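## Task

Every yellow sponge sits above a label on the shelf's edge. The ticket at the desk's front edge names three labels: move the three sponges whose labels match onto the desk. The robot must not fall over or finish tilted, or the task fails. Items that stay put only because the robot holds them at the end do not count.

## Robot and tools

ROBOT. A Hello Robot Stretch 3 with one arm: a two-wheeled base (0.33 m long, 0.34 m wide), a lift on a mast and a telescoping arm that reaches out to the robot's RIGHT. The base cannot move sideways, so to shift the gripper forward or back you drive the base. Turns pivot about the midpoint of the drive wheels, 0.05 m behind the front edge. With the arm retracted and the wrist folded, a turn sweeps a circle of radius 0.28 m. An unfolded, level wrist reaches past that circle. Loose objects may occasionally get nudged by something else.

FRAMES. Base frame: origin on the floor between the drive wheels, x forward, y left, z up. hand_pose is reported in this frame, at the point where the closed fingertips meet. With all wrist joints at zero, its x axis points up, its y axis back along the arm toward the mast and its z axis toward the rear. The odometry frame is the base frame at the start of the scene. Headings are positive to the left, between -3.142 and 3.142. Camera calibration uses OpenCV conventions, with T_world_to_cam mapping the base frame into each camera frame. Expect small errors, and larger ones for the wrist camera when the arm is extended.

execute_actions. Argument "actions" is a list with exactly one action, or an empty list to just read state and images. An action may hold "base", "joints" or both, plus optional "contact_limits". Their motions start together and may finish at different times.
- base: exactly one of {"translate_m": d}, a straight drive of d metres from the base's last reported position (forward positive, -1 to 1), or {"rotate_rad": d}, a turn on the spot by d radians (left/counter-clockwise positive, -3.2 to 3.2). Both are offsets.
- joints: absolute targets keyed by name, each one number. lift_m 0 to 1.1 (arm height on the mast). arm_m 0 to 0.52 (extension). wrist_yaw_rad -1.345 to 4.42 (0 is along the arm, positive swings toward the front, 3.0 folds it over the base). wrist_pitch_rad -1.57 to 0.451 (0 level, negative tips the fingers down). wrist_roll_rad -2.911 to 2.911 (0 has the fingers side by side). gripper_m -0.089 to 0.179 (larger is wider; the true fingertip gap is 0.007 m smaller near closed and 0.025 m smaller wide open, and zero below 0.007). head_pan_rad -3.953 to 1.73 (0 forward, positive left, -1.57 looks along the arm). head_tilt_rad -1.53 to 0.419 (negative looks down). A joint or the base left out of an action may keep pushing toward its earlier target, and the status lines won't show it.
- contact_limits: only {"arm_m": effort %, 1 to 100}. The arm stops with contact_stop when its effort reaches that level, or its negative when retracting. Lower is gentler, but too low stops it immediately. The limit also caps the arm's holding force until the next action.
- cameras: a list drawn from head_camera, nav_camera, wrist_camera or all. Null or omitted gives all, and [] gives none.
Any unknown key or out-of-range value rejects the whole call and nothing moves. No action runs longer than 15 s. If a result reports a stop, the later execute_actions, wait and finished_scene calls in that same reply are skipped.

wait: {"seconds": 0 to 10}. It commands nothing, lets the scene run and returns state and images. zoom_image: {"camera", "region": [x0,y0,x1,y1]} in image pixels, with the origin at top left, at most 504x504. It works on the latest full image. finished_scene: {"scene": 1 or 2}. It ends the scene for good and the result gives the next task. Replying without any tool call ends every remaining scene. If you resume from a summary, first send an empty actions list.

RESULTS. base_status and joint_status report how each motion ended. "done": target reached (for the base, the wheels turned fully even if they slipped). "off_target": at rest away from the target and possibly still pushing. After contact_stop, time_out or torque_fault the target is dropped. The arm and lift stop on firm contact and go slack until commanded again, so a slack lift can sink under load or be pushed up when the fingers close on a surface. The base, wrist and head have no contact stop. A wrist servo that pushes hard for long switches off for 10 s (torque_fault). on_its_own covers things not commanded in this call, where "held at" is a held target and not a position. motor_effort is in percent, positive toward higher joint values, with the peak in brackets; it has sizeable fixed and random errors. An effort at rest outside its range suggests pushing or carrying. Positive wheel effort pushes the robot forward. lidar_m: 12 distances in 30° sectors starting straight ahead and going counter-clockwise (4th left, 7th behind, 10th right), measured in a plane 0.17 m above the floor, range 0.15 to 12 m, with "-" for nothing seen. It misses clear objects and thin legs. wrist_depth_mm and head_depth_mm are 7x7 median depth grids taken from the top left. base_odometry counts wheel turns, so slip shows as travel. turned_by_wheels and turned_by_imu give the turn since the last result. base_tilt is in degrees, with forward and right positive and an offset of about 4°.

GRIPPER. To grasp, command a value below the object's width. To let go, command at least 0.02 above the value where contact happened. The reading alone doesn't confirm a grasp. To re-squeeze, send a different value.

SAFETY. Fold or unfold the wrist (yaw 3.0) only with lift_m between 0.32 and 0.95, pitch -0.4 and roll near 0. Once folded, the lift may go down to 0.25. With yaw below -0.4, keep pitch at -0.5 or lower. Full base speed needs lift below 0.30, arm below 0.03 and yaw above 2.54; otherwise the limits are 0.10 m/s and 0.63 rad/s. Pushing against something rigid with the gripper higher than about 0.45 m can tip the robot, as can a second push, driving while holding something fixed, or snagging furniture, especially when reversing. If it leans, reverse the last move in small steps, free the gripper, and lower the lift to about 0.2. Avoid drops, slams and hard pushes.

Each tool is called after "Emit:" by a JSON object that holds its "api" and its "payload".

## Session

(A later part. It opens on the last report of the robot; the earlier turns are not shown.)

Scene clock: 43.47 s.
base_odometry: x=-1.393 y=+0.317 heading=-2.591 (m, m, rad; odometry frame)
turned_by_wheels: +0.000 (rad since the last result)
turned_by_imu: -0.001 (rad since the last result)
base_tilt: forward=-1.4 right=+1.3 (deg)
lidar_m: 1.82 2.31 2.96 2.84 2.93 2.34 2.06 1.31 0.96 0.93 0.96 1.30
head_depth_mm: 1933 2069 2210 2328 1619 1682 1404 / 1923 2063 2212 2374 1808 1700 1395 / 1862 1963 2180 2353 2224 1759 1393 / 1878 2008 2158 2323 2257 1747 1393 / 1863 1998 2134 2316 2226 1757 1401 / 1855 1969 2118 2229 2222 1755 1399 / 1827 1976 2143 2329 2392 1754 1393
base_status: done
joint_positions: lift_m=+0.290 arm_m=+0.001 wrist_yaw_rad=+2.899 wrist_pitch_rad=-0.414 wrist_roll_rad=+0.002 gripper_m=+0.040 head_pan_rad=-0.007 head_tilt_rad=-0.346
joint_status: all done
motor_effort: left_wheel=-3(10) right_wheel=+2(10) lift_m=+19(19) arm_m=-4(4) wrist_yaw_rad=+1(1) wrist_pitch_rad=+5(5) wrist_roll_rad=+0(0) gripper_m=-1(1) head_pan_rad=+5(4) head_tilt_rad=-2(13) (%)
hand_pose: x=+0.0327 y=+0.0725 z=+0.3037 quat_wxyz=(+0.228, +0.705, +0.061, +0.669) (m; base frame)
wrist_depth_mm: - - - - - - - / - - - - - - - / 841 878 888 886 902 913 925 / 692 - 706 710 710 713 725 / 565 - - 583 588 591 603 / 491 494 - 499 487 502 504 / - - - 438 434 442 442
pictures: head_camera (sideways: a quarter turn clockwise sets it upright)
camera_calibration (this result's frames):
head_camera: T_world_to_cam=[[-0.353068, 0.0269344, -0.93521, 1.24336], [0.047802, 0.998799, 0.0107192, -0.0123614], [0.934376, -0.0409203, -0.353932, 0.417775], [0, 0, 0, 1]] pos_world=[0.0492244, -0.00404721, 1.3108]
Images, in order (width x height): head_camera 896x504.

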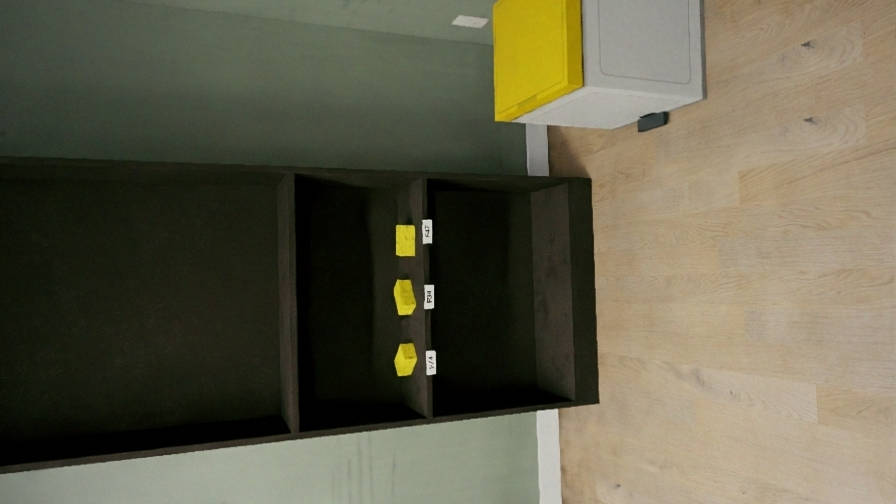

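Emit:
{"api": "execute_actions", "payload": {"actions": [{"base": {"translate_m": 1.0}, "joints": {"head_tilt_rad": -0.6}}], "cameras": []}}

Emit:
{"api": "execute_actions", "payload": {"actions": [{"base": {"translate_m": 0.3}, "joints": {"lift_m": 0.6, "head_tilt_rad": -0.7}}], "cameras": ["head_camera"]}}

Scene clock: 49.03 s.
base_odometry: x=-2.245 y=-0.206 heading=-2.591 (m, m, rad; odometry frame)
turned_by_wheels: +0.000 (rad since the last result)
turned_by_imu: -0.001 (rad since the last result)
base_tilt: forward=-1.5 right=+1.3 (deg)
lidar_m: 1.18 1.04 1.72 2.85 2.95 3.28 2.83 1.32 0.95 0.91 0.60 0.66
head_depth_mm: 821 1111 1299 1496 1681 1263 1174 / 976 1016 1130 1220 1590 1420 1203 / 988 1047 1243 1218 1558 1417 1201 / 981 1048 1232 1272 1551 1414 1201 / 978 1043 1231 1185 1549 1421 1198 / 971 1033 1223 1182 1547 1414 1198 / 966 1032 1215 1190 1460 1426 1196
base_status: done
joint_positions: lift_m=+0.290 arm_m=+0.001 wrist_yaw_rad=+2.899 wrist_pitch_rad=-0.414 wrist_roll_rad=+0.002 gripper_m=+0.040 head_pan_rad=-0.007 head_tilt_rad=-0.593
joint_status: all done
motor_effort: left_wheel=-3(11) right_wheel=+2(10) lift_m=+19(19) arm_m=-3(4) wrist_yaw_rad=+1(1) wrist_pitch_rad=+5(5) wrist_roll_rad=+0(0) gripper_m=-1(1) head_pan_rad=+4(3) head_tilt_rad=-3(20) (%)
hand_pose: x=+0.0327 y=+0.0725 z=+0.3037 quat_wxyz=(+0.228, +0.705, +0.061, +0.669) (m; base frame)
wrist_depth_mm: - - - - - - - / - - - - - - - / 843 885 878 907 906 919 920 / 694 - 700 703 719 722 727 / 574 - - 587 586 591 603 / 492 494 - 498 486 508 510 / - - - 442 437 438 440
pictures: none
No camera images: the call's "cameras" was empty. Leave "cameras" out to get every camera's image.

Scene clock: 53.60 s.
base_odometry: x=-2.501 y=-0.363 heading=-2.591 (m, m, rad; odometry frame)
turned_by_wheels: +0.000 (rad since the last result)
turned_by_imu: +0.000 (rad since the last result)
base_tilt: forward=-1.5 right=+1.3 (deg)
lidar_m: 0.90 0.78 1.30 2.53 2.95 3.54 3.55 1.31 0.94 0.47 0.48 0.66
head_depth_mm: 722 694 789 861 1476 1342 1132 / 741 694 961 974 1159 1284 1155 / 738 694 967 943 1367 1282 1152 / 732 693 958 980 1364 1272 1157 / 731 690 955 943 1358 1266 1153 / 725 692 950 981 1356 1260 1158 / 722 690 940 931 1306 1257 1154
base_status: done
joint_positions: lift_m=+0.600 arm_m=+0.001 wrist_yaw_rad=+2.899 wrist_pitch_rad=-0.414 wrist_roll_rad=+0.002 gripper_m=+0.040 head_pan_rad=-0.007 head_tilt_rad=-0.692
joint_status: all done
motor_effort: left_wheel=-3(9) right_wheel=+2(10) lift_m=+24(24) arm_m=-3(3) wrist_yaw_rad=+1(1) wrist_pitch_rad=+6(5) wrist_roll_rad=+0(0) gripper_m=-1(1) head_pan_rad=+5(3) head_tilt_rad=-3(12) (%)
hand_pose: x=+0.0327 y=+0.0725 z=+0.6134 quat_wxyz=(+0.228, +0.705, +0.061, +0.669) (m; base frame)
wrist_depth_mm: - - - - - - 618 / - - - - - - 677 / - - - - - - 765 / - - - - - - 847 / 990 - - - - 900 864 / 853 858 831 868 846 848 756 / 746 746 755 756 749 760 695
pictures: head_camera (sideways: a quarter turn clockwise sets it upright)
camera_calibration (this result's frames):
head_camera: T_world_to_cam=[[-0.648652, 0.0289173, -0.760536, 1.01737], [0.0489568, 0.998794, -0.00377832, 0.00650728], [0.759509, -0.0396842, -0.649285, 0.803131], [0, 0, 0, 1]] pos_world=[0.0496183, -0.0040475, 1.29524]
Images, in order (width x height): head_camera 896x504.

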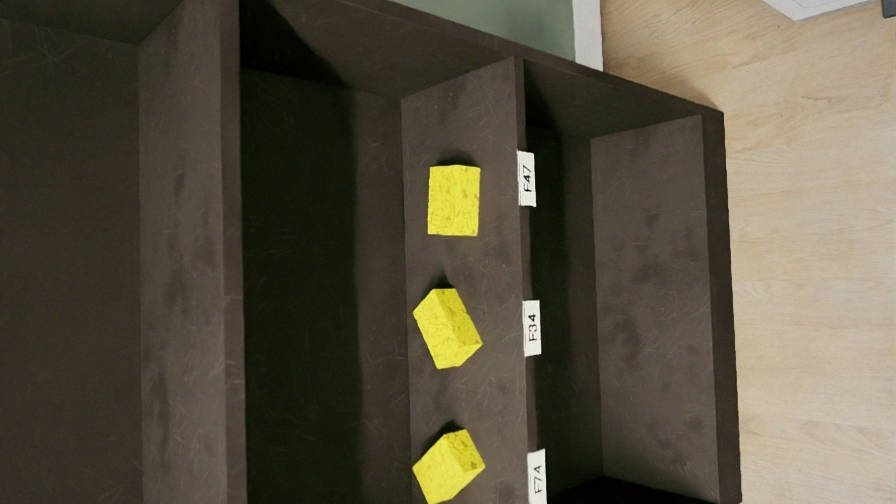

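Emit:
{"api": "execute_actions", "payload": {"actions": [{"base": {"rotate_rad": 1.555}, "joints": {"lift_m": 0.64, "wrist_yaw_rad": 0.0, "head_pan_rad": -1.57}}], "cameras": []}}

Emit:
{"api": "execute_actions", "payload": {"actions": [{"base": {"translate_m": -0.095}, "joints": {"wrist_pitch_rad": -0.2, "gripper_m": 0.175, "arm_m": 0.15}}], "cameras": ["head_camera", "wrist_camera"]}}

Scene clock: 57.23 s.
base_odometry: x=-2.501 y=-0.363 heading=-1.036 (m, m, rad; odometry frame)
turned_by_wheels: +1.555 (rad since the last result)
turned_by_imu: +1.571 (rad since the last result)
base_tilt: forward=-1.5 right=+1.2 (deg)
lidar_m: 2.54 2.94 3.57 3.31 1.33 0.95 0.47 0.48 0.65 0.90 0.78 1.28
head_depth_mm: 735 696 807 873 1464 1344 1150 / 745 696 979 985 1186 1284 1195 / 741 696 975 924 1374 1281 1195 / 738 690 967 982 1351 1290 - / 738 691 958 943 1359 1261 1158 / 734 690 954 981 1365 1272 1155 / 728 692 948 943 1322 1254 1151
base_status: done
joint_positions: lift_m=+0.640 arm_m=+0.001 wrist_yaw_rad=+0.001 wrist_pitch_rad=-0.415 wrist_roll_rad=+0.002 gripper_m=+0.040 head_pan_rad=-1.563 head_tilt_rad=-0.692
joint_status: all done
motor_effort: left_wheel=-4(9) right_wheel=+3(8) lift_m=+24(25) arm_m=-4(4) wrist_yaw_rad=+0(1) wrist_pitch_rad=+6(5) wrist_roll_rad=+0(0) gripper_m=-1(1) head_pan_rad=-5(52) head_tilt_rad=-3(3) (%)
hand_pose: x=-0.0212 y=-0.3706 z=+0.6533 quat_wxyz=(+0.692, +0.146, -0.692, -0.146) (m; base frame)
wrist_depth_mm: 470 495 459 520 486 483 644 / 383 418 391 400 401 407 714 / 619 719 718 728 724 511 788 / 614 784 806 810 804 597 891 / 637 851 881 880 803 967 973 / 697 789 765 798 746 923 905 / 756 724 724 747 758 807 820
pictures: none
No camera images: the call's "cameras" was empty. Leave "cameras" out to get every camera's image.

Scene clock: 59.67 s.
base_odometry: x=-2.549 y=-0.281 heading=-1.036 (m, m, rad; odometry frame)
turned_by_wheels: +0.000 (rad since the last result)
turned_by_imu: +0.001 (rad since the last result)
base_tilt: forward=-1.4 right=+1.2 (deg)
lidar_m: 2.63 3.05 3.59 3.54 1.19 0.85 0.38 0.38 0.52 0.77 0.84 1.28
head_depth_mm: 547 625 1034 1233 1480 1346 965 / 723 667 794 895 1427 1366 - / 744 693 978 979 1302 - 1156 / 740 694 970 919 1334 1272 1161 / 739 691 964 957 1360 1276 1153 / 733 692 958 941 1355 1266 1153 / 729 691 953 975 1355 1257 1159
base_status: done
joint_positions: lift_m=+0.640 arm_m=+0.150 wrist_yaw_rad=+0.000 wrist_pitch_rad=-0.222 wrist_roll_rad=+0.002 gripper_m=+0.175 head_pan_rad=-1.563 head_tilt_rad=-0.692
joint_status: all done
motor_effort: left_wheel=-4(11) right_wheel=+3(5) lift_m=+24(24) arm_m=+6(7) wrist_yaw_rad=+0(1) wrist_pitch_rad=+8(10) wrist_roll_rad=+0(0) gripper_m=+0(82) head_pan_rad=-6(4) head_tilt_rad=-4(4) (%)
hand_pose: x=-0.0214 y=-0.5393 z=+0.6986 quat_wxyz=(+0.702, +0.079, -0.703, -0.079) (m; base frame)
wrist_depth_mm: 443 445 451 453 457 313 235 / 468 474 477 483 483 314 247 / 477 370 495 459 469 313 570 / 333 332 336 340 344 306 624 / 278 281 284 285 289 289 677 / - 646 655 664 594 376 737 / 694 716 718 727 596 778 810
pictures: head_camera (sideways: a quarter turn clockwise sets it upright), wrist_camera
camera_calibration (this result's frames):
head_camera: T_world_to_cam=[[0.0195088, 0.649011, -0.760529, 1.01329], [0.999399, -0.0344693, -0.00377875, 0.000710121], [-0.0286673, -0.759998, -0.649293, 0.807949], [0, 0, 0, 1]] pos_world=[0.00268396, -0.0435723, 1.29524]
wrist_camera: T_world_to_cam=[[-0.999571, 0.0272396, 0.0107996, -0.0184253], [0.00202741, 0.431965, -0.901888, 0.884343], [-0.0292321, -0.901479, -0.431835, -0.0191536], [0, 0, 0, 1]] pos_world=[-0.0207703, -0.39877, 0.789506]
Images, in order (width x height): head_camera 896x504, wrist_camera 644x364.

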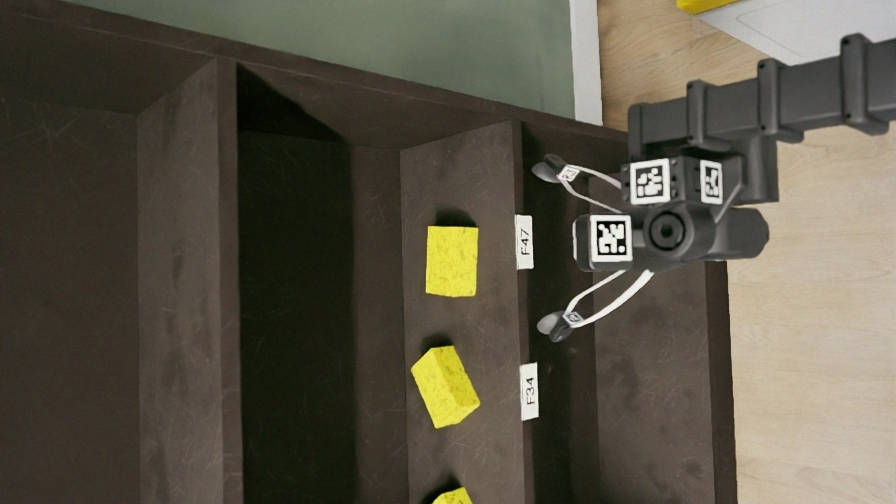

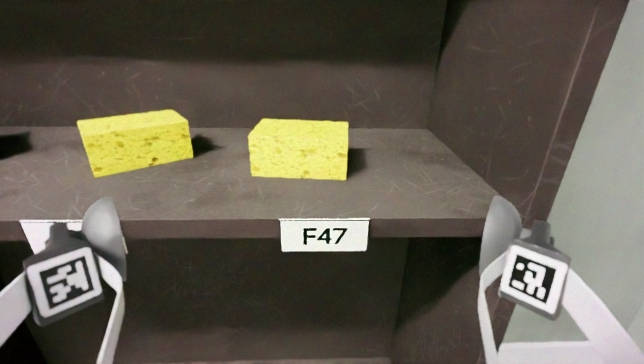

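Emit:
{"api": "execute_actions", "payload": {"actions": [{"base": {"translate_m": 0.012}, "joints": {"lift_m": 0.625, "gripper_m": 0.165, "arm_m": 0.27}}], "cameras": ["wrist_camera"]}}

Scene clock: 62.23 s.
base_odometry: x=-2.543 y=-0.292 heading=-1.036 (m, m, rad; odometry frame)
turned_by_wheels: +0.000 (rad since the last result)
turned_by_imu: +0.000 (rad since the last result)
base_tilt: forward=-1.5 right=+1.3 (deg)
lidar_m: 2.62 3.03 3.60 3.35 1.21 0.86 0.39 0.39 0.53 0.81 0.83 1.29
head_depth_mm: 573 617 1012 1222 1478 1342 1028 / 738 697 841 895 1448 1367 - / 742 693 977 984 - 1263 1151 / 741 691 969 921 1388 1276 1152 / 735 689 963 981 1356 1270 1161 / 732 692 954 943 1353 1266 1153 / 732 688 947 975 1359 1258 1153
base_status: done
joint_positions: lift_m=+0.625 arm_m=+0.270 wrist_yaw_rad=+0.000 wrist_pitch_rad=-0.222 wrist_roll_rad=+0.002 gripper_m=+0.165 head_pan_rad=-1.563 head_tilt_rad=-0.692
joint_status: all done
motor_effort: left_wheel=-5(5) right_wheel=+3(9) lift_m=+19(21) arm_m=+6(5) wrist_yaw_rad=+0(0) wrist_pitch_rad=+8(8) wrist_roll_rad=+0(0) gripper_m=+0(49) head_pan_rad=-4(5) head_tilt_rad=-3(3) (%)
hand_pose: x=-0.0214 y=-0.6593 z=+0.6840 quat_wxyz=(+0.702, +0.079, -0.703, -0.079) (m; base frame)
wrist_depth_mm: 337 339 342 344 348 330 224 / 359 361 366 367 370 328 225 / 374 377 384 389 391 329 224 / 236 267 270 220 308 293 224 / 235 229 230 226 233 248 215 / - 178 185 186 188 181 190 / 163 165 165 166 168 171 173
pictures: wrist_camera
camera_calibration (this result's frames):
wrist_camera: T_world_to_cam=[[-0.99957, 0.0272738, 0.0107888, -0.0149756], [0.0020405, 0.431613, -0.902056, 0.92292], [-0.0292591, -0.901646, -0.431483, -0.13401], [0, 0, 0, 1]] pos_world=[-0.0207734, -0.518766, 0.774865]
Images, in order (width x height): wrist_camera 644x364.

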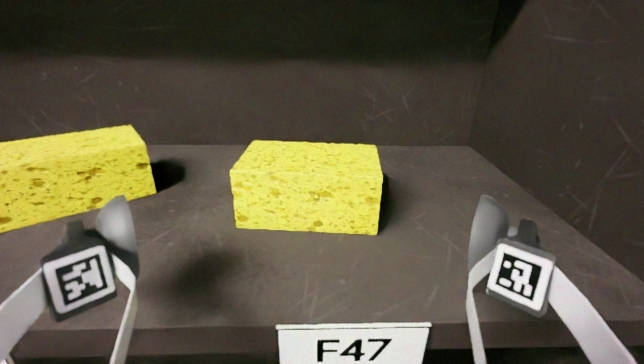

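Emit:
{"api": "execute_actions", "payload": {"actions": [{"joints": {"lift_m": 0.614, "arm_m": 0.36}, "contact_limits": {"arm_m": 25}}], "cameras": ["wrist_camera"]}}

Scene clock: 64.23 s.
base_odometry: x=-2.543 y=-0.292 heading=-1.036 (m, m, rad; odometry frame)
turned_by_wheels: +0.000 (rad since the last result)
turned_by_imu: +0.000 (rad since the last result)
base_tilt: forward=-1.4 right=+1.3 (deg)
lidar_m: 2.62 3.04 3.57 3.36 1.21 0.86 0.39 0.39 0.53 0.82 0.83 1.29
head_depth_mm: 571 617 1009 1223 1488 1347 1061 / 735 693 838 894 1446 1374 - / 743 692 976 1010 1392 1282 1155 / 740 692 968 1049 1392 1283 1153 / 736 691 963 980 1363 1276 1154 / 731 691 956 942 1352 1266 1158 / 731 689 949 981 1360 1265 1149
base_status: not commanded
joint_positions: lift_m=+0.614 arm_m=+0.360 wrist_yaw_rad=+0.000 wrist_pitch_rad=-0.222 wrist_roll_rad=+0.002 gripper_m=+0.165 head_pan_rad=-1.563 head_tilt_rad=-0.692
joint_status: all done
motor_effort: left_wheel=-4(5) right_wheel=+2(2) lift_m=+19(19) arm_m=+6(8) wrist_yaw_rad=+0(1) wrist_pitch_rad=+8(8) wrist_roll_rad=+0(0) gripper_m=-1(1) head_pan_rad=-5(6) head_tilt_rad=-4(3) (%)
contact_limits: arm_m 25 (drawing in: default 29, maximum 48; extending or still: default 42, maximum 68)
hand_pose: x=-0.0214 y=-0.7493 z=+0.6730 quat_wxyz=(+0.702, +0.079, -0.703, -0.079) (m; base frame)
wrist_depth_mm: 255 258 261 262 266 267 221 / 273 276 278 280 282 285 222 / 289 294 297 301 304 302 222 / 197 275 260 178 283 284 221 / 180 209 134 135 150 227 206 / - 162 140 136 138 166 174 / 141 141 142 143 142 144 146
pictures: wrist_camera
camera_calibration (this result's frames):
wrist_camera: T_world_to_cam=[[-0.99957, 0.0272809, 0.0107872, -0.0123976], [0.00204327, 0.43156, -0.902082, 0.951832], [-0.0292649, -0.901672, -0.43143, -0.219955], [0, 0, 0, 1]] pos_world=[-0.0207741, -0.608762, 0.763869]
Images, in order (width x height): wrist_camera 644x364.

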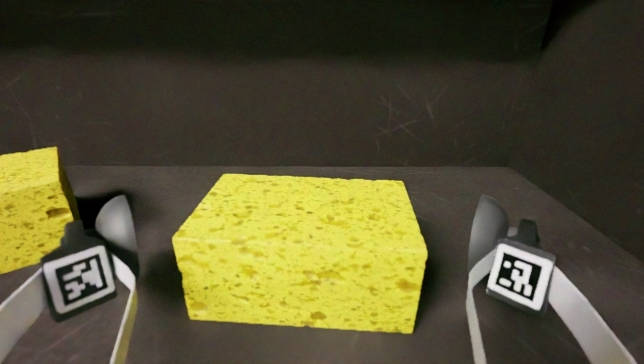

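Emit:
{"api": "execute_actions", "payload": {"actions": [{"joints": {"gripper_m": 0.07}}], "cameras": ["wrist_camera"]}}

Scene clock: 65.73 s.
base_odometry: x=-2.543 y=-0.292 heading=-1.036 (m, m, rad; odometry frame)
turned_by_wheels: +0.000 (rad since the last result)
turned_by_imu: +0.000 (rad since the last result)
base_tilt: forward=-1.4 right=+1.2 (deg)
lidar_m: 2.63 3.03 3.55 3.34 1.21 0.86 0.39 0.39 0.53 0.82 0.83 1.29
head_depth_mm: 573 619 1012 1230 1475 1347 1057 / 735 694 842 891 1454 1375 - / 743 693 974 1013 1400 1288 1153 / 740 692 969 994 1388 1282 1150 / 737 691 963 978 1358 1267 1151 / 732 690 960 943 1363 1264 1155 / 728 690 950 976 1358 1265 1152
base_status: not commanded
joint_positions: lift_m=+0.614 arm_m=+0.360 wrist_yaw_rad=+0.000 wrist_pitch_rad=-0.222 wrist_roll_rad=+0.002 gripper_m=+0.071 head_pan_rad=-1.563 head_tilt_rad=-0.692
joint_status: all done
motor_effort: left_wheel=-5(4) right_wheel=+2(2) lift_m=+19(19) arm_m=+5(6) wrist_yaw_rad=+1(0) wrist_pitch_rad=+8(8) wrist_roll_rad=+0(0) gripper_m=-14(89) head_pan_rad=-5(5) head_tilt_rad=-4(4) (%)
hand_pose: x=-0.0214 y=-0.7493 z=+0.6730 quat_wxyz=(+0.702, +0.079, -0.703, -0.079) (m; base frame)
wrist_depth_mm: 257 259 260 263 264 269 222 / 273 275 277 281 283 283 222 / 290 295 298 302 304 302 222 / 197 274 260 177 284 285 222 / 183 213 133 134 135 216 206 / 174 157 139 137 138 173 175 / - 141 142 142 143 144 145
pictures: wrist_camera
camera_calibration (this result's frames):
wrist_camera: T_world_to_cam=[[-0.99957, 0.0272797, 0.0107871, -0.0123981], [0.00204283, 0.43156, -0.902082, 0.951832], [-0.0292638, -0.901672, -0.43143, -0.219956], [0, 0, 0, 1]] pos_world=[-0.0207739, -0.608762, 0.763869]
Images, in order (width x height): wrist_camera 644x364.

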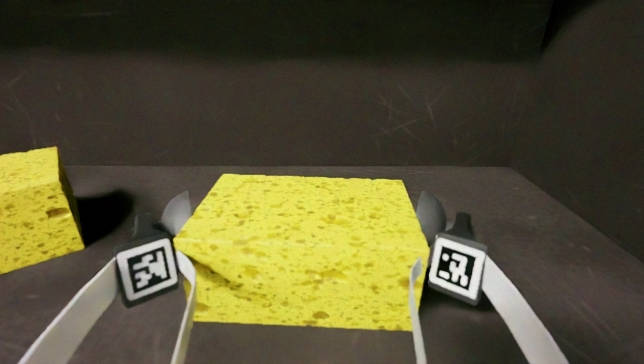

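Emit:
{"api": "execute_actions", "payload": {"actions": [{"joints": {"gripper_m": 0.045, "lift_m": 0.64}}], "cameras": []}}

Emit:
{"api": "execute_actions", "payload": {"actions": [{"base": {"translate_m": 0.12}, "joints": {"arm_m": 0.0}}], "cameras": ["wrist_camera"]}}

Scene clock: 66.87 s.
base_odometry: x=-2.543 y=-0.292 heading=-1.036 (m, m, rad; odometry frame)
turned_by_wheels: +0.000 (rad since the last result)
turned_by_imu: +0.000 (rad since the last result)
base_tilt: forward=-1.5 right=+1.2 (deg)
lidar_m: 2.63 3.03 3.58 3.34 1.21 0.86 0.39 0.39 0.53 0.81 0.83 1.28
head_depth_mm: 572 616 1018 1225 1469 1341 995 / 735 694 839 893 1468 - - / 742 693 976 1049 1398 1282 1156 / 740 693 965 1054 1398 1282 1154 / 738 689 964 968 1358 1268 1154 / 733 691 958 945 1368 1266 1152 / 729 690 951 978 1360 1265 1149
base_status: not commanded
joint_positions: lift_m=+0.640 arm_m=+0.360 wrist_yaw_rad=+0.000 wrist_pitch_rad=-0.222 wrist_roll_rad=+0.002 gripper_m=+0.046 head_pan_rad=-1.563 head_tilt_rad=-0.692
joint_status: all done
motor_effort: left_wheel=-5(4) right_wheel=+2(2) lift_m=+24(25) arm_m=+6(6) wrist_yaw_rad=+0(0) wrist_pitch_rad=+8(8) wrist_roll_rad=+0(0) gripper_m=-22(96) head_pan_rad=-4(4) head_tilt_rad=-3(3) (%)
hand_pose: x=-0.0214 y=-0.7493 z=+0.6987 quat_wxyz=(+0.702, +0.079, -0.703, -0.079) (m; base frame)
wrist_depth_mm: 256 258 260 263 265 268 221 / 273 275 277 282 283 285 222 / 292 295 298 301 303 301 222 / 306 312 309 178 318 305 222 / 187 251 133 134 135 260 222 / 190 189 139 136 137 209 203 / 175 171 166 166 167 174 176
pictures: none
No camera images: the call's "cameras" was empty. Leave "cameras" out to get every camera's image.

Scene clock: 70.73 s.
base_odometry: x=-2.482 y=-0.395 heading=-1.036 (m, m, rad; odometry frame)
turned_by_wheels: +0.000 (rad since the last result)
turned_by_imu: +0.000 (rad since the last result)
base_tilt: forward=-1.4 right=+1.3 (deg)
lidar_m: 2.51 2.91 3.58 3.35 1.38 0.99 0.50 0.51 0.72 0.90 0.75 1.28
head_depth_mm: 747 696 899 908 1413 1339 1180 / 744 696 977 983 1334 1266 1191 / 740 693 972 981 1365 1257 1208 / 738 693 969 950 1351 640 - / 736 694 960 942 1361 1266 1155 / 731 689 953 950 1360 1264 1150 / 729 691 947 947 1233 1249 1150
base_status: done
joint_positions: lift_m=+0.640 arm_m=+0.001 wrist_yaw_rad=+0.000 wrist_pitch_rad=-0.222 wrist_roll_rad=+0.002 gripper_m=+0.052 head_pan_rad=-1.563 head_tilt_rad=-0.692
joint_status: all done
on_its_own: gripper_m is held at +0.051, not at your +0.045, by its stall guard, which is not easing now
motor_effort: left_wheel=-4(5) right_wheel=+2(9) lift_m=+24(24) arm_m=-4(4) wrist_yaw_rad=+1(0) wrist_pitch_rad=+8(8) wrist_roll_rad=+0(0) gripper_m=-20(22) head_pan_rad=-4(5) head_tilt_rad=-4(3) (%)
hand_pose: x=-0.0215 y=-0.3905 z=+0.6987 quat_wxyz=(+0.702, +0.078, -0.703, -0.079) (m; base frame)
wrist_depth_mm: 556 573 578 582 591 540 387 / 567 609 620 622 637 539 430 / 484 473 479 500 516 482 729 / 529 695 406 177 420 508 790 / 570 734 133 134 135 537 862 / 553 858 139 137 137 681 927 / 654 783 782 782 760 631 945
pictures: wrist_camera
camera_calibration (this result's frames):
wrist_camera: T_world_to_cam=[[-0.999563, 0.0275125, 0.0107874, -0.0224294], [0.00214314, 0.431559, -0.902082, 0.820147], [-0.029474, -0.901665, -0.43143, 0.114648], [0, 0, 0, 1]] pos_world=[-0.0207982, -0.249951, 0.789544]
Images, in order (width x height): wrist_camera 644x364.

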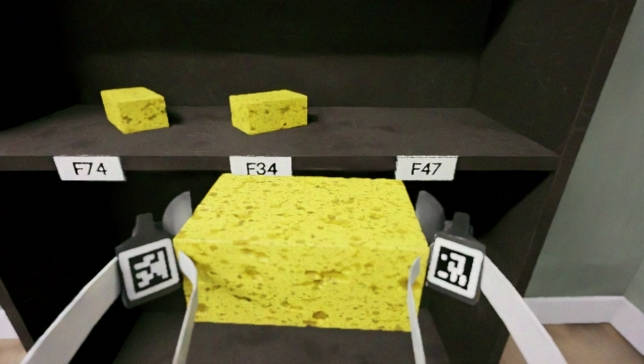

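Emit:
{"api": "execute_actions", "payload": {"actions": [{"base": {"rotate_rad": 1.374}, "joints": {"lift_m": 0.29, "wrist_yaw_rad": 2.62, "wrist_pitch_rad": -0.4, "head_pan_rad": 0.0, "head_tilt_rad": -0.5}}], "cameras": ["wrist_camera", "nav_camera"]}}

Emit:
{"api": "execute_actions", "payload": {"actions": [{"base": {"translate_m": 1.0}}], "cameras": []}}

Emit:
{"api": "execute_actions", "payload": {"actions": [{"base": {"translate_m": 1.0}}], "cameras": ["head_camera", "wrist_camera"]}}

Scene clock: 75.00 s.
base_odometry: x=-2.482 y=-0.395 heading=+0.338 (m, m, rad; odometry frame)
turned_by_wheels: +1.374 (rad since the last result)
turned_by_imu: +1.388 (rad since the last result)
base_tilt: forward=-1.4 right=+1.3 (deg)
lidar_m: 3.55 1.78 1.07 0.94 0.55 0.60 0.76 0.77 0.76 1.77 2.83 3.35
head_depth_mm: 3714 - 3946 2506 1889 1515 1252 / 3582 - 3910 2544 1901 1511 1246 / 3522 3834 3852 2569 1894 1508 1257 / 3412 3793 3882 2537 1905 1521 1247 / 3277 3652 3811 2543 1911 1513 1251 / 3250 3394 3636 2549 1904 1509 1256 / 3118 3306 3599 2587 1903 1512 1261
base_status: done
joint_positions: lift_m=+0.290 arm_m=+0.001 wrist_yaw_rad=+2.619 wrist_pitch_rad=-0.415 wrist_roll_rad=+0.002 gripper_m=+0.052 head_pan_rad=-0.007 head_tilt_rad=-0.507
joint_status: all done
on_its_own: gripper_m is held at +0.051, not at your +0.045, by its stall guard, which is not easing now
motor_effort: left_wheel=-4(9) right_wheel=+3(7) lift_m=+19(23) arm_m=-4(4) wrist_yaw_rad=+2(2) wrist_pitch_rad=+6(8) wrist_roll_rad=+0(0) gripper_m=-21(20) head_pan_rad=+5(53) head_tilt_rad=+3(18) (%)
hand_pose: x=+0.0910 y=+0.0489 z=+0.3035 quat_wxyz=(+0.320, +0.706, -0.038, +0.630) (m; base frame)
wrist_depth_mm: 743 852 - - - - - / 789 907 - - - - - / 801 878 871 902 909 909 924 / 695 692 670 178 702 710 727 / 578 570 133 134 135 593 599 / 503 - 139 137 137 507 506 / - - 420 420 424 440 445
pictures: nav_camera (sideways: a quarter turn counterclockwise sets it upright), wrist_camera
camera_calibration (this result's frames):
nav_camera: T_world_to_cam=[[0.44422, 0.0536268, 0.894311, -1.12809], [0.052713, -0.998042, 0.0336634, 0.00886356], [0.894366, 0.0321879, -0.446177, 0.536119], [0, 0, 0, 1]] pos_world=[0.0211689, 0.0520857, 1.24777]
wrist_camera: T_world_to_cam=[[0.853337, -0.521117, 0.0159116, -0.0612091], [-0.30009, -0.5159, -0.802367, 0.317337], [0.426336, 0.679915, -0.596618, 0.274959], [0, 0, 0, 1]] pos_world=[0.0302363, -0.0551318, 0.41964]
Images, in order (width x height): nav_camera 672x504, wrist_camera 644x364.

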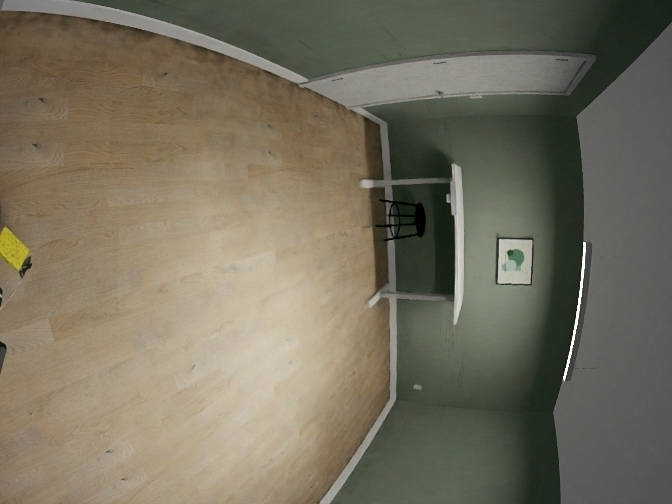

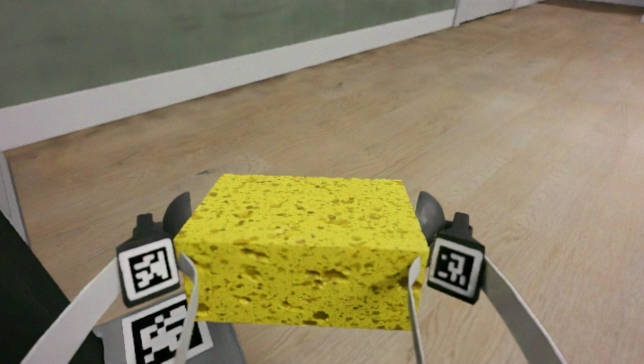

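Scene clock: 80.23 s.
base_odometry: x=-1.539 y=-0.064 heading=+0.338 (m, m, rad; odometry frame)
turned_by_wheels: +0.000 (rad since the last result)
turned_by_imu: -0.001 (rad since the last result)
base_tilt: forward=-1.5 right=+1.3 (deg)
lidar_m: 2.54 2.19 1.33 1.17 1.17 1.27 1.57 1.62 2.15 2.60 2.60 3.08
head_depth_mm: 2753 3085 3377 2525 1904 1519 1252 / 2645 2939 3233 2565 1907 1520 1259 / 2598 2789 3115 2542 1907 1513 1260 / 2479 2632 3017 2551 1897 1521 1259 / 2436 2602 2978 2565 1913 1513 1259 / 2389 2527 2797 2588 1905 1523 1259 / 2331 2465 2778 2443 1892 1501 1260
base_status: done
joint_positions: lift_m=+0.290 arm_m=+0.001 wrist_yaw_rad=+2.619 wrist_pitch_rad=-0.416 wrist_roll_rad=+0.002 gripper_m=+0.052 head_pan_rad=-0.007 head_tilt_rad=-0.506
joint_status: not commanded
on_its_own: gripper_m is held at +0.051, not at your +0.045, by its stall guard, which is not easing now
motor_effort: left_wheel=-4(11) right_wheel=+2(11) lift_m=+19(19) arm_m=-4(4) wrist_yaw_rad=+0(2) wrist_pitch_rad=+6(6) wrist_roll_rad=+0(0) gripper_m=-20(20) head_pan_rad=+5(6) head_tilt_rad=+2(3) (%)
hand_pose: x=+0.0909 y=+0.0489 z=+0.3034 quat_wxyz=(+0.320, +0.706, -0.038, +0.630) (m; base frame)
wrist_depth_mm: 920 - - - - - - / 946 - - - - - - / 871 860 896 893 903 908 930 / 685 692 663 178 709 718 728 / 571 575 133 135 135 601 594 / 509 - 139 137 137 506 507 / - - 420 424 423 438 442
pictures: none
No camera images: the call's "cameras" was empty. Leave "cameras" out to get every camera's image.

Scene clock: 85.47 s.
base_odometry: x=-0.595 y=+0.267 heading=+0.337 (m, m, rad; odometry frame)
turned_by_wheels: +0.000 (rad since the last result)
turned_by_imu: -0.001 (rad since the last result)
base_tilt: forward=-1.5 right=+1.1 (deg)
lidar_m: 1.42 1.19 1.57 1.37 1.40 1.65 2.24 2.84 2.70 2.37 2.38 2.16
head_depth_mm: 1777 1991 2228 2441 1888 1513 1250 / 1739 1886 2142 2336 1893 1504 1255 / 1693 1816 1582 2225 1891 1507 1261 / 1648 1749 2010 2219 1905 1521 1254 / 1604 1700 1343 2172 1907 1526 1264 / 1546 1660 1346 2076 1892 1522 1249 / 1513 1626 1226 1534 1833 1525 1252
base_status: done
joint_positions: lift_m=+0.290 arm_m=+0.001 wrist_yaw_rad=+2.619 wrist_pitch_rad=-0.416 wrist_roll_rad=+0.002 gripper_m=+0.052 head_pan_rad=-0.007 head_tilt_rad=-0.506
joint_status: not commanded
on_its_own: gripper_m is held at +0.051, not at your +0.045, by its stall guard, which is not easing now
motor_effort: left_wheel=-2(10) right_wheel=+2(10) lift_m=+19(19) arm_m=-3(4) wrist_yaw_rad=+0(1) wrist_pitch_rad=+6(6) wrist_roll_rad=+0(0) gripper_m=-20(20) head_pan_rad=+5(3) head_tilt_rad=+3(3) (%)
hand_pose: x=+0.0909 y=+0.0489 z=+0.3033 quat_wxyz=(+0.320, +0.706, -0.038, +0.630) (m; base frame)
wrist_depth_mm: - - - - - - - / - - - - - - - / 866 884 871 884 910 925 917 / 674 695 664 178 724 714 728 / 570 576 133 134 135 596 596 / 508 - 138 137 137 500 506 / - - 421 423 425 439 438
pictures: head_camera (sideways: a quarter turn clockwise sets it upright), wrist_camera
camera_calibration (this result's frames):
head_camera: T_world_to_cam=[[-0.497282, 0.0279716, -0.867138, 1.15543], [0.0490901, 0.998786, 0.00406625, -0.00370633], [0.866199, -0.0405458, -0.498052, 0.60573], [0, 0, 0, 1]] pos_world=[0.0500755, -0.00405765, 1.30362]
wrist_camera: T_world_to_cam=[[0.853619, -0.520654, 0.0159257, -0.0611415], [-0.300038, -0.516449, -0.802033, 0.317114], [0.425806, 0.679853, -0.597067, 0.275131], [0, 0, 0, 1]] pos_world=[0.0301853, -0.0551088, 0.419581]
Images, in order (width x height): head_camera 896x504, wrist_camera 644x364.

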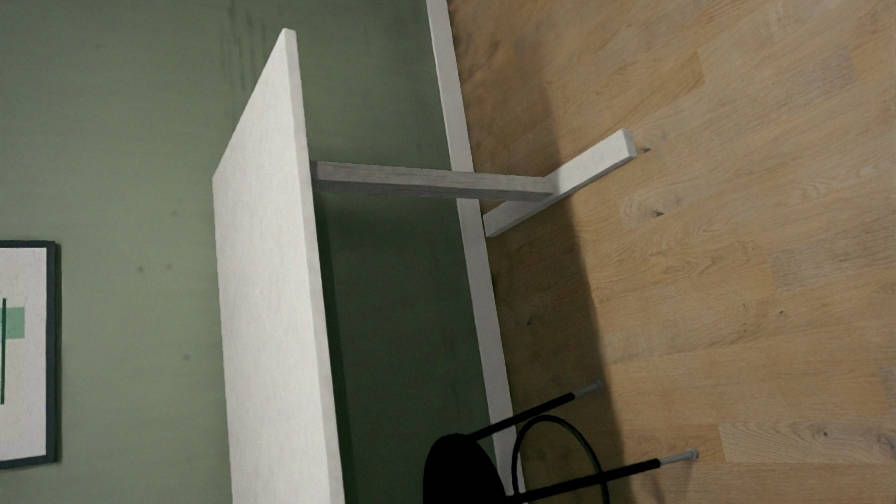

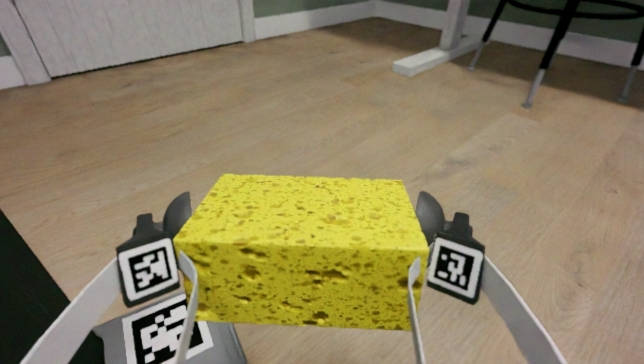

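Emit:
{"api": "execute_actions", "payload": {"actions": [{"base": {"translate_m": 0.62}, "joints": {"lift_m": 0.95, "wrist_yaw_rad": 1.57, "wrist_pitch_rad": -0.2, "head_tilt_rad": -0.8}}], "cameras": ["head_camera", "wrist_camera"]}}

Scene clock: 92.83 s.
base_odometry: x=-0.010 y=+0.472 heading=+0.337 (m, m, rad; odometry frame)
turned_by_wheels: +0.000 (rad since the last result)
turned_by_imu: +0.000 (rad since the last result)
base_tilt: forward=-1.4 right=+1.2 (deg)
lidar_m: 0.94 0.66 0.94 1.52 1.52 1.81 2.84 3.36 2.54 2.23 2.23 0.95
head_depth_mm: 1221 748 1774 1778 306 1262 1122 / 1078 747 632 1729 323 1259 1128 / 1079 745 611 1633 1488 1285 1126 / 1074 742 608 1744 1488 1278 1125 / 1053 740 587 1718 1483 1279 1118 / 1029 739 565 1680 1484 1282 1126 / 1008 738 566 1633 1422 1270 1116
base_status: done
joint_positions: lift_m=+0.950 arm_m=+0.001 wrist_yaw_rad=+1.572 wrist_pitch_rad=-0.223 wrist_roll_rad=+0.002 gripper_m=+0.052 head_pan_rad=-0.007 head_tilt_rad=-0.790
joint_status: all done
on_its_own: gripper_m is held at +0.051, not at your +0.045, by its stall guard, which is not easing now
motor_effort: left_wheel=-3(10) right_wheel=+2(10) lift_m=+24(22) arm_m=-4(4) wrist_yaw_rad=-1(1) wrist_pitch_rad=+9(10) wrist_roll_rad=+0(0) gripper_m=-20(20) head_pan_rad=+4(5) head_tilt_rad=-4(24) (%)
hand_pose: x=+0.2232 y=-0.1457 z=+1.0083 quat_wxyz=(+0.552, +0.553, -0.441, +0.441) (m; base frame)
wrist_depth_mm: 973 - - - - - - / 904 936 950 985 - - - / 496 501 507 519 575 - - / - - 438 178 - - - / - - 133 134 135 - - / 752 - 139 137 137 - - / 697 - - - - - -
pictures: head_camera (sideways: a quarter turn clockwise sets it upright), wrist_camera
camera_calibration (this result's frames):
head_camera: T_world_to_cam=[[-0.720227, 0.0294072, -0.693115, 0.929945], [0.0483886, 0.998797, -0.00790477, 0.0118822], [0.692049, -0.0392321, -0.720783, 0.896538], [0, 0, 0, 1]] pos_world=[0.0487477, -0.0040419, 1.29086]
wrist_camera: T_world_to_cam=[[-0.0266952, -0.999585, 0.0108375, -0.154752], [-0.4328, 0.00178451, -0.901488, 1.02718], [0.901095, -0.0287559, -0.432668, 0.396914], [0, 0, 0, 1]] pos_world=[0.0827738, -0.145107, 1.0994]
Images, in order (width x height): head_camera 896x504, wrist_camera 644x364.

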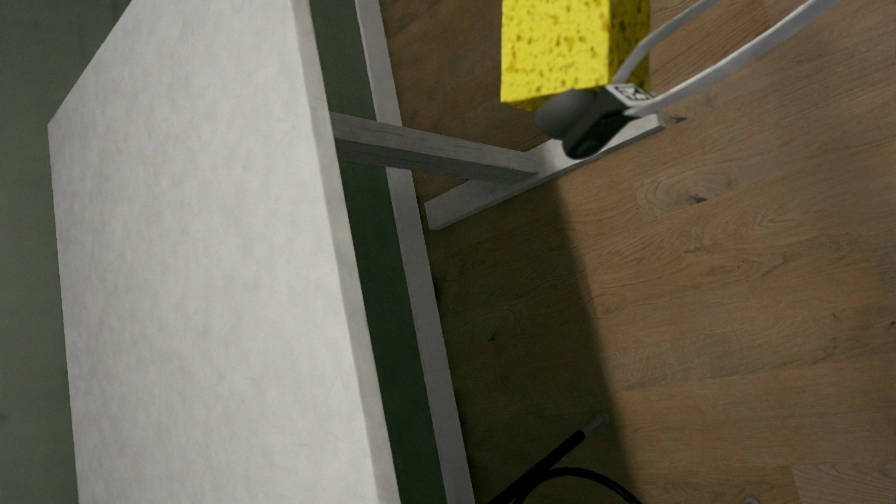

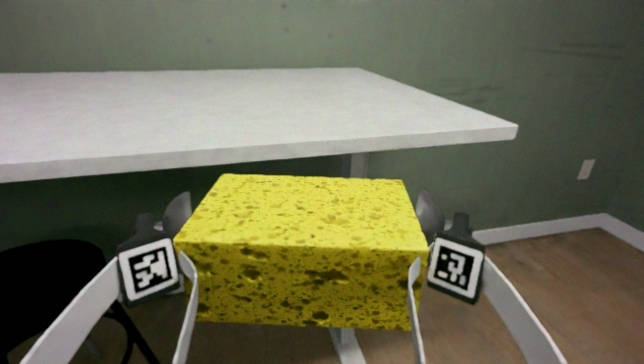

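Emit:
{"api": "execute_actions", "payload": {"actions": [{"base": {"translate_m": 0.42}, "joints": {"head_tilt_rad": -1.1}}], "cameras": ["head_camera", "wrist_camera"]}}

Scene clock: 98.13 s.
base_odometry: x=+0.386 y=+0.611 heading=+0.337 (m, m, rad; odometry frame)
turned_by_wheels: +0.000 (rad since the last result)
turned_by_imu: +0.000 (rad since the last result)
base_tilt: forward=-1.5 right=+1.3 (deg)
lidar_m: 0.88 0.49 0.48 0.46 1.61 1.93 3.27 3.72 2.43 2.13 1.69 0.54
head_depth_mm: 520 456 310 348 337 1195 1105 / 518 452 409 352 330 1194 1104 / 515 451 402 362 329 1176 - / 514 450 400 360 328 1162 - / 512 449 399 359 327 312 - / 510 447 398 358 326 307 1102 / 508 445 397 357 325 302 1093
base_status: done
joint_positions: lift_m=+0.950 arm_m=+0.001 wrist_yaw_rad=+1.572 wrist_pitch_rad=-0.223 wrist_roll_rad=+0.002 gripper_m=+0.052 head_pan_rad=-0.007 head_tilt_rad=-1.086
joint_status: all done
on_its_own: gripper_m is held at +0.051, not at your +0.045, by its stall guard, which is not easing now
motor_effort: left_wheel=-3(4) right_wheel=+1(7) lift_m=+24(24) arm_m=-4(3) wrist_yaw_rad=-1(1) wrist_pitch_rad=+9(9) wrist_roll_rad=+0(0) gripper_m=-20(20) head_pan_rad=+4(4) head_tilt_rad=-6(25) (%)
hand_pose: x=+0.2232 y=-0.1457 z=+1.0083 quat_wxyz=(+0.552, +0.553, -0.441, +0.441) (m; base frame)
wrist_depth_mm: 667 698 725 775 831 888 960 / 696 725 765 811 870 960 - / 494 504 505 518 529 - - / 339 342 323 178 354 355 - / 258 261 133 134 135 269 270 / 210 195 139 137 137 215 216 / 176 176 172 172 173 179 181
pictures: head_camera (sideways: a quarter turn clockwise sets it upright), wrist_camera
camera_calibration (this result's frames):
head_camera: T_world_to_cam=[[-0.891238, 0.0305575, -0.452505, 0.617517], [0.0442554, 0.998826, -0.0197136, 0.0272758], [0.451371, -0.0375953, -0.891544, 1.12], [0, 0, 0, 1]] pos_world=[0.0436104, -0.00400667, 1.2785]
wrist_camera: T_world_to_cam=[[-0.0267223, -0.999584, 0.0108375, -0.154752], [-0.4328, 0.00179626, -0.901488, 1.02718], [0.901094, -0.0287804, -0.432668, 0.39691], [0, 0, 0, 1]] pos_world=[0.0827738, -0.14511, 1.0994]
Images, in order (width x height): head_camera 896x504, wrist_camera 644x364.

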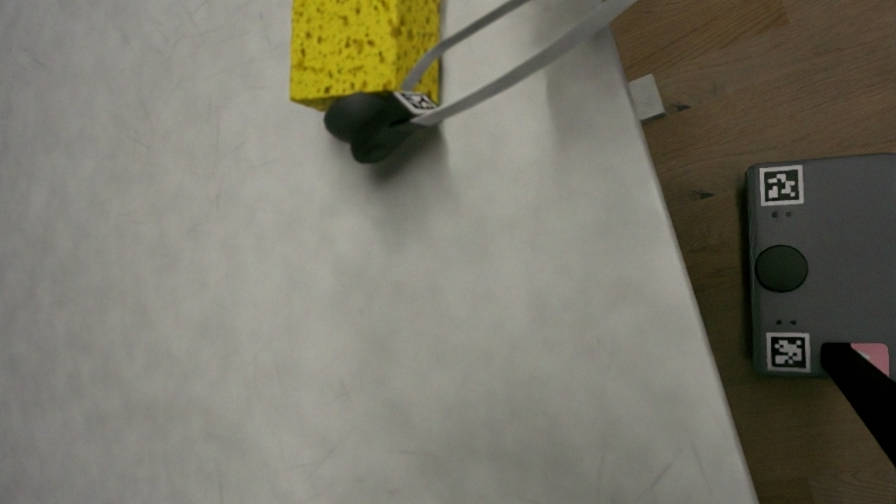

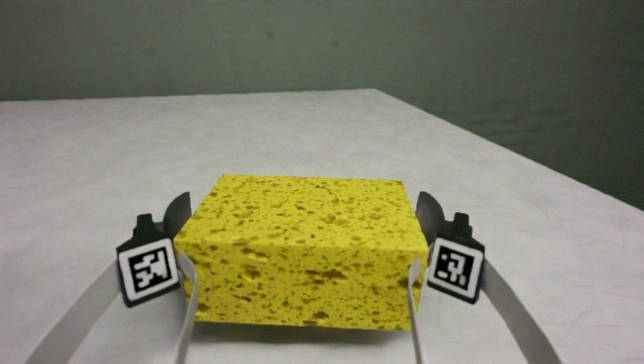

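Emit:
{"api": "execute_actions", "payload": {"actions": [{"joints": {"lift_m": 0.922}}], "cameras": []}}

Emit:
{"api": "execute_actions", "payload": {"actions": [{"joints": {"gripper_m": 0.16}}], "cameras": ["wrist_camera"]}}

Scene clock: 99.23 s.
base_odometry: x=+0.386 y=+0.611 heading=+0.337 (m, m, rad; odometry frame)
turned_by_wheels: +0.000 (rad since the last result)
turned_by_imu: +0.000 (rad since the last result)
base_tilt: forward=-1.5 right=+1.3 (deg)
lidar_m: 0.88 0.49 0.48 0.46 1.61 1.93 3.25 3.74 2.44 2.13 1.69 0.55
head_depth_mm: 521 455 404 340 339 1196 1101 / 519 453 403 348 330 1189 1098 / 516 452 401 359 329 1176 - / 515 450 401 360 328 1161 - / 512 449 399 359 327 311 - / 510 447 398 358 326 307 1100 / 508 445 396 358 325 302 1086
base_status: not commanded
joint_positions: lift_m=+0.922 arm_m=+0.001 wrist_yaw_rad=+1.572 wrist_pitch_rad=-0.223 wrist_roll_rad=+0.002 gripper_m=+0.052 head_pan_rad=-0.007 head_tilt_rad=-1.086
joint_status: all done
on_its_own: gripper_m is held at +0.051, not at your +0.045, by its stall guard, which is not easing now
motor_effort: left_wheel=-3(3) right_wheel=+1(2) lift_m=+19(22) arm_m=-3(3) wrist_yaw_rad=-2(1) wrist_pitch_rad=+9(9) wrist_roll_rad=+0(0) gripper_m=-20(20) head_pan_rad=+4(4) head_tilt_rad=-6(6) (%)
hand_pose: x=+0.2232 y=-0.1457 z=+0.9807 quat_wxyz=(+0.552, +0.553, -0.441, +0.441) (m; base frame)
wrist_depth_mm: 653 694 734 773 830 886 960 / 676 710 755 804 878 973 - / 404 410 418 425 426 474 - / 280 281 267 178 290 292 295 / 213 214 134 134 135 220 222 / 175 161 139 137 137 177 178 / - 145 145 144 143 147 149
pictures: none
No camera images: the call's "cameras" was empty. Leave "cameras" out to get every camera's image.

Scene clock: 100.80 s.
base_odometry: x=+0.386 y=+0.611 heading=+0.337 (m, m, rad; odometry frame)
turned_by_wheels: +0.000 (rad since the last result)
turned_by_imu: +0.000 (rad since the last result)
base_tilt: forward=-1.5 right=+1.3 (deg)
lidar_m: 0.88 0.49 0.48 0.46 1.61 1.93 3.26 3.71 2.43 2.13 1.70 0.54
head_depth_mm: 521 455 404 340 339 1193 1104 / 518 453 402 348 330 1196 1100 / 516 451 402 352 329 1174 - / 515 450 400 361 328 1161 - / 512 449 399 359 327 311 - / 509 447 398 358 326 307 1102 / 508 445 396 357 325 302 1091
base_status: not commanded
joint_positions: lift_m=+0.922 arm_m=+0.001 wrist_yaw_rad=+1.572 wrist_pitch_rad=-0.223 wrist_roll_rad=+0.002 gripper_m=+0.160 head_pan_rad=-0.007 head_tilt_rad=-1.086
joint_status: all done
motor_effort: left_wheel=-3(3) right_wheel=+2(1) lift_m=+19(19) arm_m=-4(3) wrist_yaw_rad=+0(1) wrist_pitch_rad=+9(9) wrist_roll_rad=+0(0) gripper_m=+0(81) head_pan_rad=+5(4) head_tilt_rad=-5(7) (%)
hand_pose: x=+0.2232 y=-0.1457 z=+0.9807 quat_wxyz=(+0.552, +0.553, -0.441, +0.441) (m; base frame)
wrist_depth_mm: 660 692 733 782 829 885 951 / 674 705 751 791 877 980 - / 407 413 415 422 429 479 - / 280 282 266 287 288 292 295 / 224 219 138 139 155 233 222 / - 173 138 137 138 - 179 / 144 144 145 145 143 147 148
pictures: wrist_camera
camera_calibration (this result's frames):
wrist_camera: T_world_to_cam=[[-0.0267425, -0.999584, 0.0108342, -0.154449], [-0.432689, 0.00180444, -0.901542, 1.00229], [0.901147, -0.0287973, -0.432557, 0.384817], [0, 0, 0, 1]] pos_world=[0.0827725, -0.145112, 1.07173]
Images, in order (width x height): wrist_camera 644x364.

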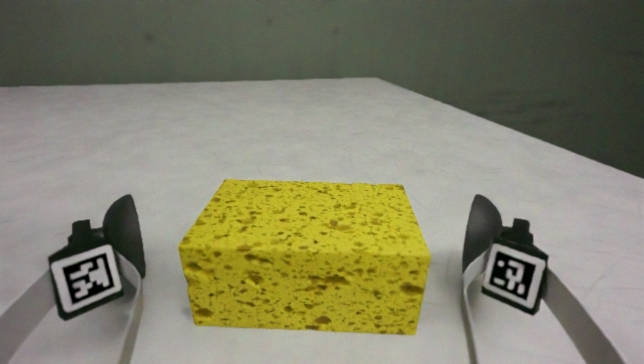

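Emit:
{"api": "execute_actions", "payload": {"actions": [{"base": {"translate_m": -0.3}, "joints": {"head_tilt_rad": -0.3}}], "cameras": ["wrist_camera"]}}

Emit:
{"api": "execute_actions", "payload": {"actions": [{"base": {"rotate_rad": -2.43}, "joints": {"lift_m": 0.29, "wrist_yaw_rad": 2.7, "wrist_pitch_rad": -0.4, "gripper_m": 0.04}}], "cameras": ["head_camera"]}}

Scene clock: 105.17 s.
base_odometry: x=+0.103 y=+0.512 heading=+0.337 (m, m, rad; odometry frame)
turned_by_wheels: +0.000 (rad since the last result)
turned_by_imu: +0.001 (rad since the last result)
base_tilt: forward=-1.5 right=+1.2 (deg)
lidar_m: 0.87 0.73 0.58 1.55 1.56 1.85 2.95 3.46 2.51 2.20 2.20 0.83
head_depth_mm: 1116 1190 1276 1346 677 516 1438 / 1081 1155 1233 1065 679 498 1063 / 1050 1116 1196 1066 681 498 1353 / 1004 1065 1158 1078 685 500 1358 / 976 1040 1125 1077 683 500 1311 / 948 1010 1094 1082 686 501 434 / 923 983 1054 1094 687 502 421
base_status: done
joint_positions: lift_m=+0.922 arm_m=+0.001 wrist_yaw_rad=+1.572 wrist_pitch_rad=-0.223 wrist_roll_rad=+0.002 gripper_m=+0.160 head_pan_rad=-0.007 head_tilt_rad=-0.310
joint_status: all done
motor_effort: left_wheel=-3(10) right_wheel=+2(3) lift_m=+19(19) arm_m=-4(3) wrist_yaw_rad=-1(0) wrist_pitch_rad=+9(9) wrist_roll_rad=+0(0) gripper_m=+0(0) head_pan_rad=+4(4) head_tilt_rad=+4(34) (%)
hand_pose: x=+0.2232 y=-0.1457 z=+0.9807 quat_wxyz=(+0.552, +0.553, -0.441, +0.441) (m; base frame)
wrist_depth_mm: 892 944 985 - - - - / 744 772 785 807 - - - / 405 411 417 405 427 433 - / 301 322 - 851 - - - / - - - - - - - / 740 - - - - - - / - - - - - - -
pictures: wrist_camera
camera_calibration (this result's frames):
wrist_camera: T_world_to_cam=[[-0.0267451, -0.999584, 0.0108264, -0.154441], [-0.432441, 0.00180467, -0.901661, 1.00242], [0.901266, -0.0287968, -0.432309, 0.384556], [0, 0, 0, 1]] pos_world=[0.0827695, -0.145112, 1.07176]
Images, in order (width x height): wrist_camera 644x364.

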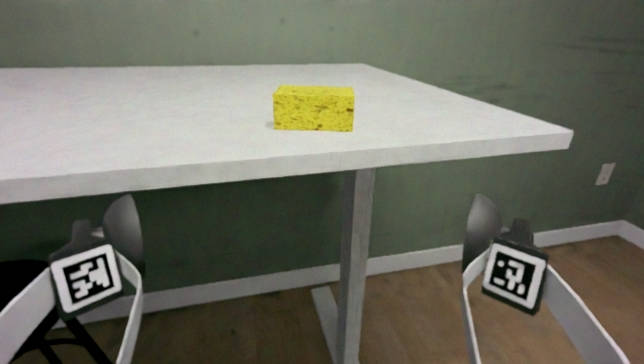

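Scene clock: 111.73 s.
base_odometry: x=+0.103 y=+0.512 heading=-2.093 (m, m, rad; odometry frame)
turned_by_wheels: -2.430 (rad since the last result)
turned_by_imu: -2.453 (rad since the last result)
base_tilt: forward=-1.4 right=+1.2 (deg)
lidar_m: 3.28 2.31 2.20 1.75 1.23 1.17 0.58 0.87 1.54 1.59 2.12 3.32
head_depth_mm: 3040 3167 3410 3499 2484 1808 1438 / 3188 3319 3591 3658 2513 1834 1430 / 3297 3496 3655 3658 2481 1838 1439 / 3448 3669 3830 3812 2482 1837 1434 / 3569 3821 3988 3998 2521 1828 1450 / 3188 3348 3520 3508 2524 1834 1441 / 2760 2871 2945 3141 2519 1848 1444
base_status: done
joint_positions: lift_m=+0.290 arm_m=+0.001 wrist_yaw_rad=+2.699 wrist_pitch_rad=-0.414 wrist_roll_rad=+0.002 gripper_m=+0.040 head_pan_rad=-0.007 head_tilt_rad=-0.310
joint_status: all done
motor_effort: left_wheel=+3(9) right_wheel=-4(8) lift_m=+19(19) arm_m=-3(4) wrist_yaw_rad=+2(3) wrist_pitch_rad=+5(8) wrist_roll_rad=+0(0) gripper_m=+0(83) head_pan_rad=+3(4) head_tilt_rad=+4(4) (%)
hand_pose: x=+0.0752 y=+0.0574 z=+0.3038 quat_wxyz=(+0.294, +0.707, -0.010, +0.643) (m; base frame)
wrist_depth_mm: - - - - - - - / - - - - - - - / 867 868 886 880 896 922 918 / 634 697 700 707 718 716 720 / - 568 598 580 597 594 600 / - 506 - 499 489 503 510 / - - - 435 434 441 442
pictures: head_camera (sideways: a quarter turn clockwise sets it upright)
camera_calibration (this result's frames):
head_camera: T_world_to_cam=[[-0.318562, 0.0266209, -0.947528, 1.25923], [0.0471377, 0.998814, 0.0122139, -0.0143039], [0.946729, -0.0407734, -0.319439, 0.37281], [0, 0, 0, 1]] pos_world=[0.0488689, -0.00403433, 1.31242]
Images, in order (width x height): head_camera 896x504.

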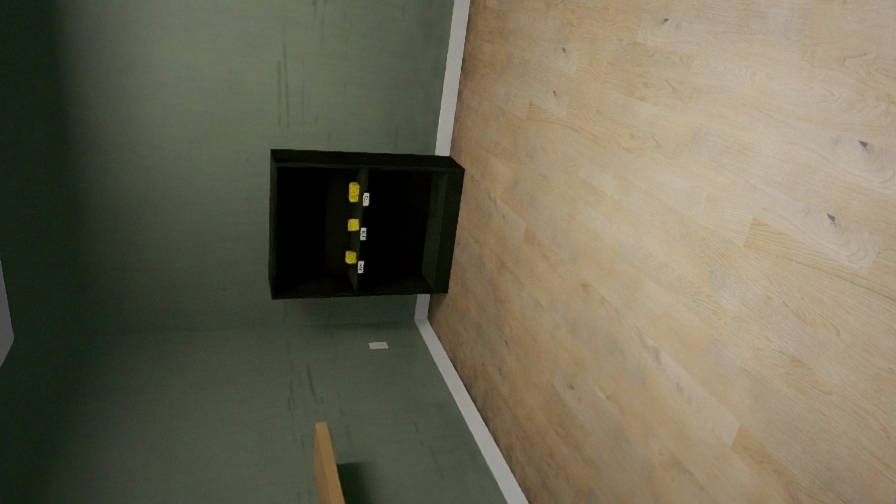

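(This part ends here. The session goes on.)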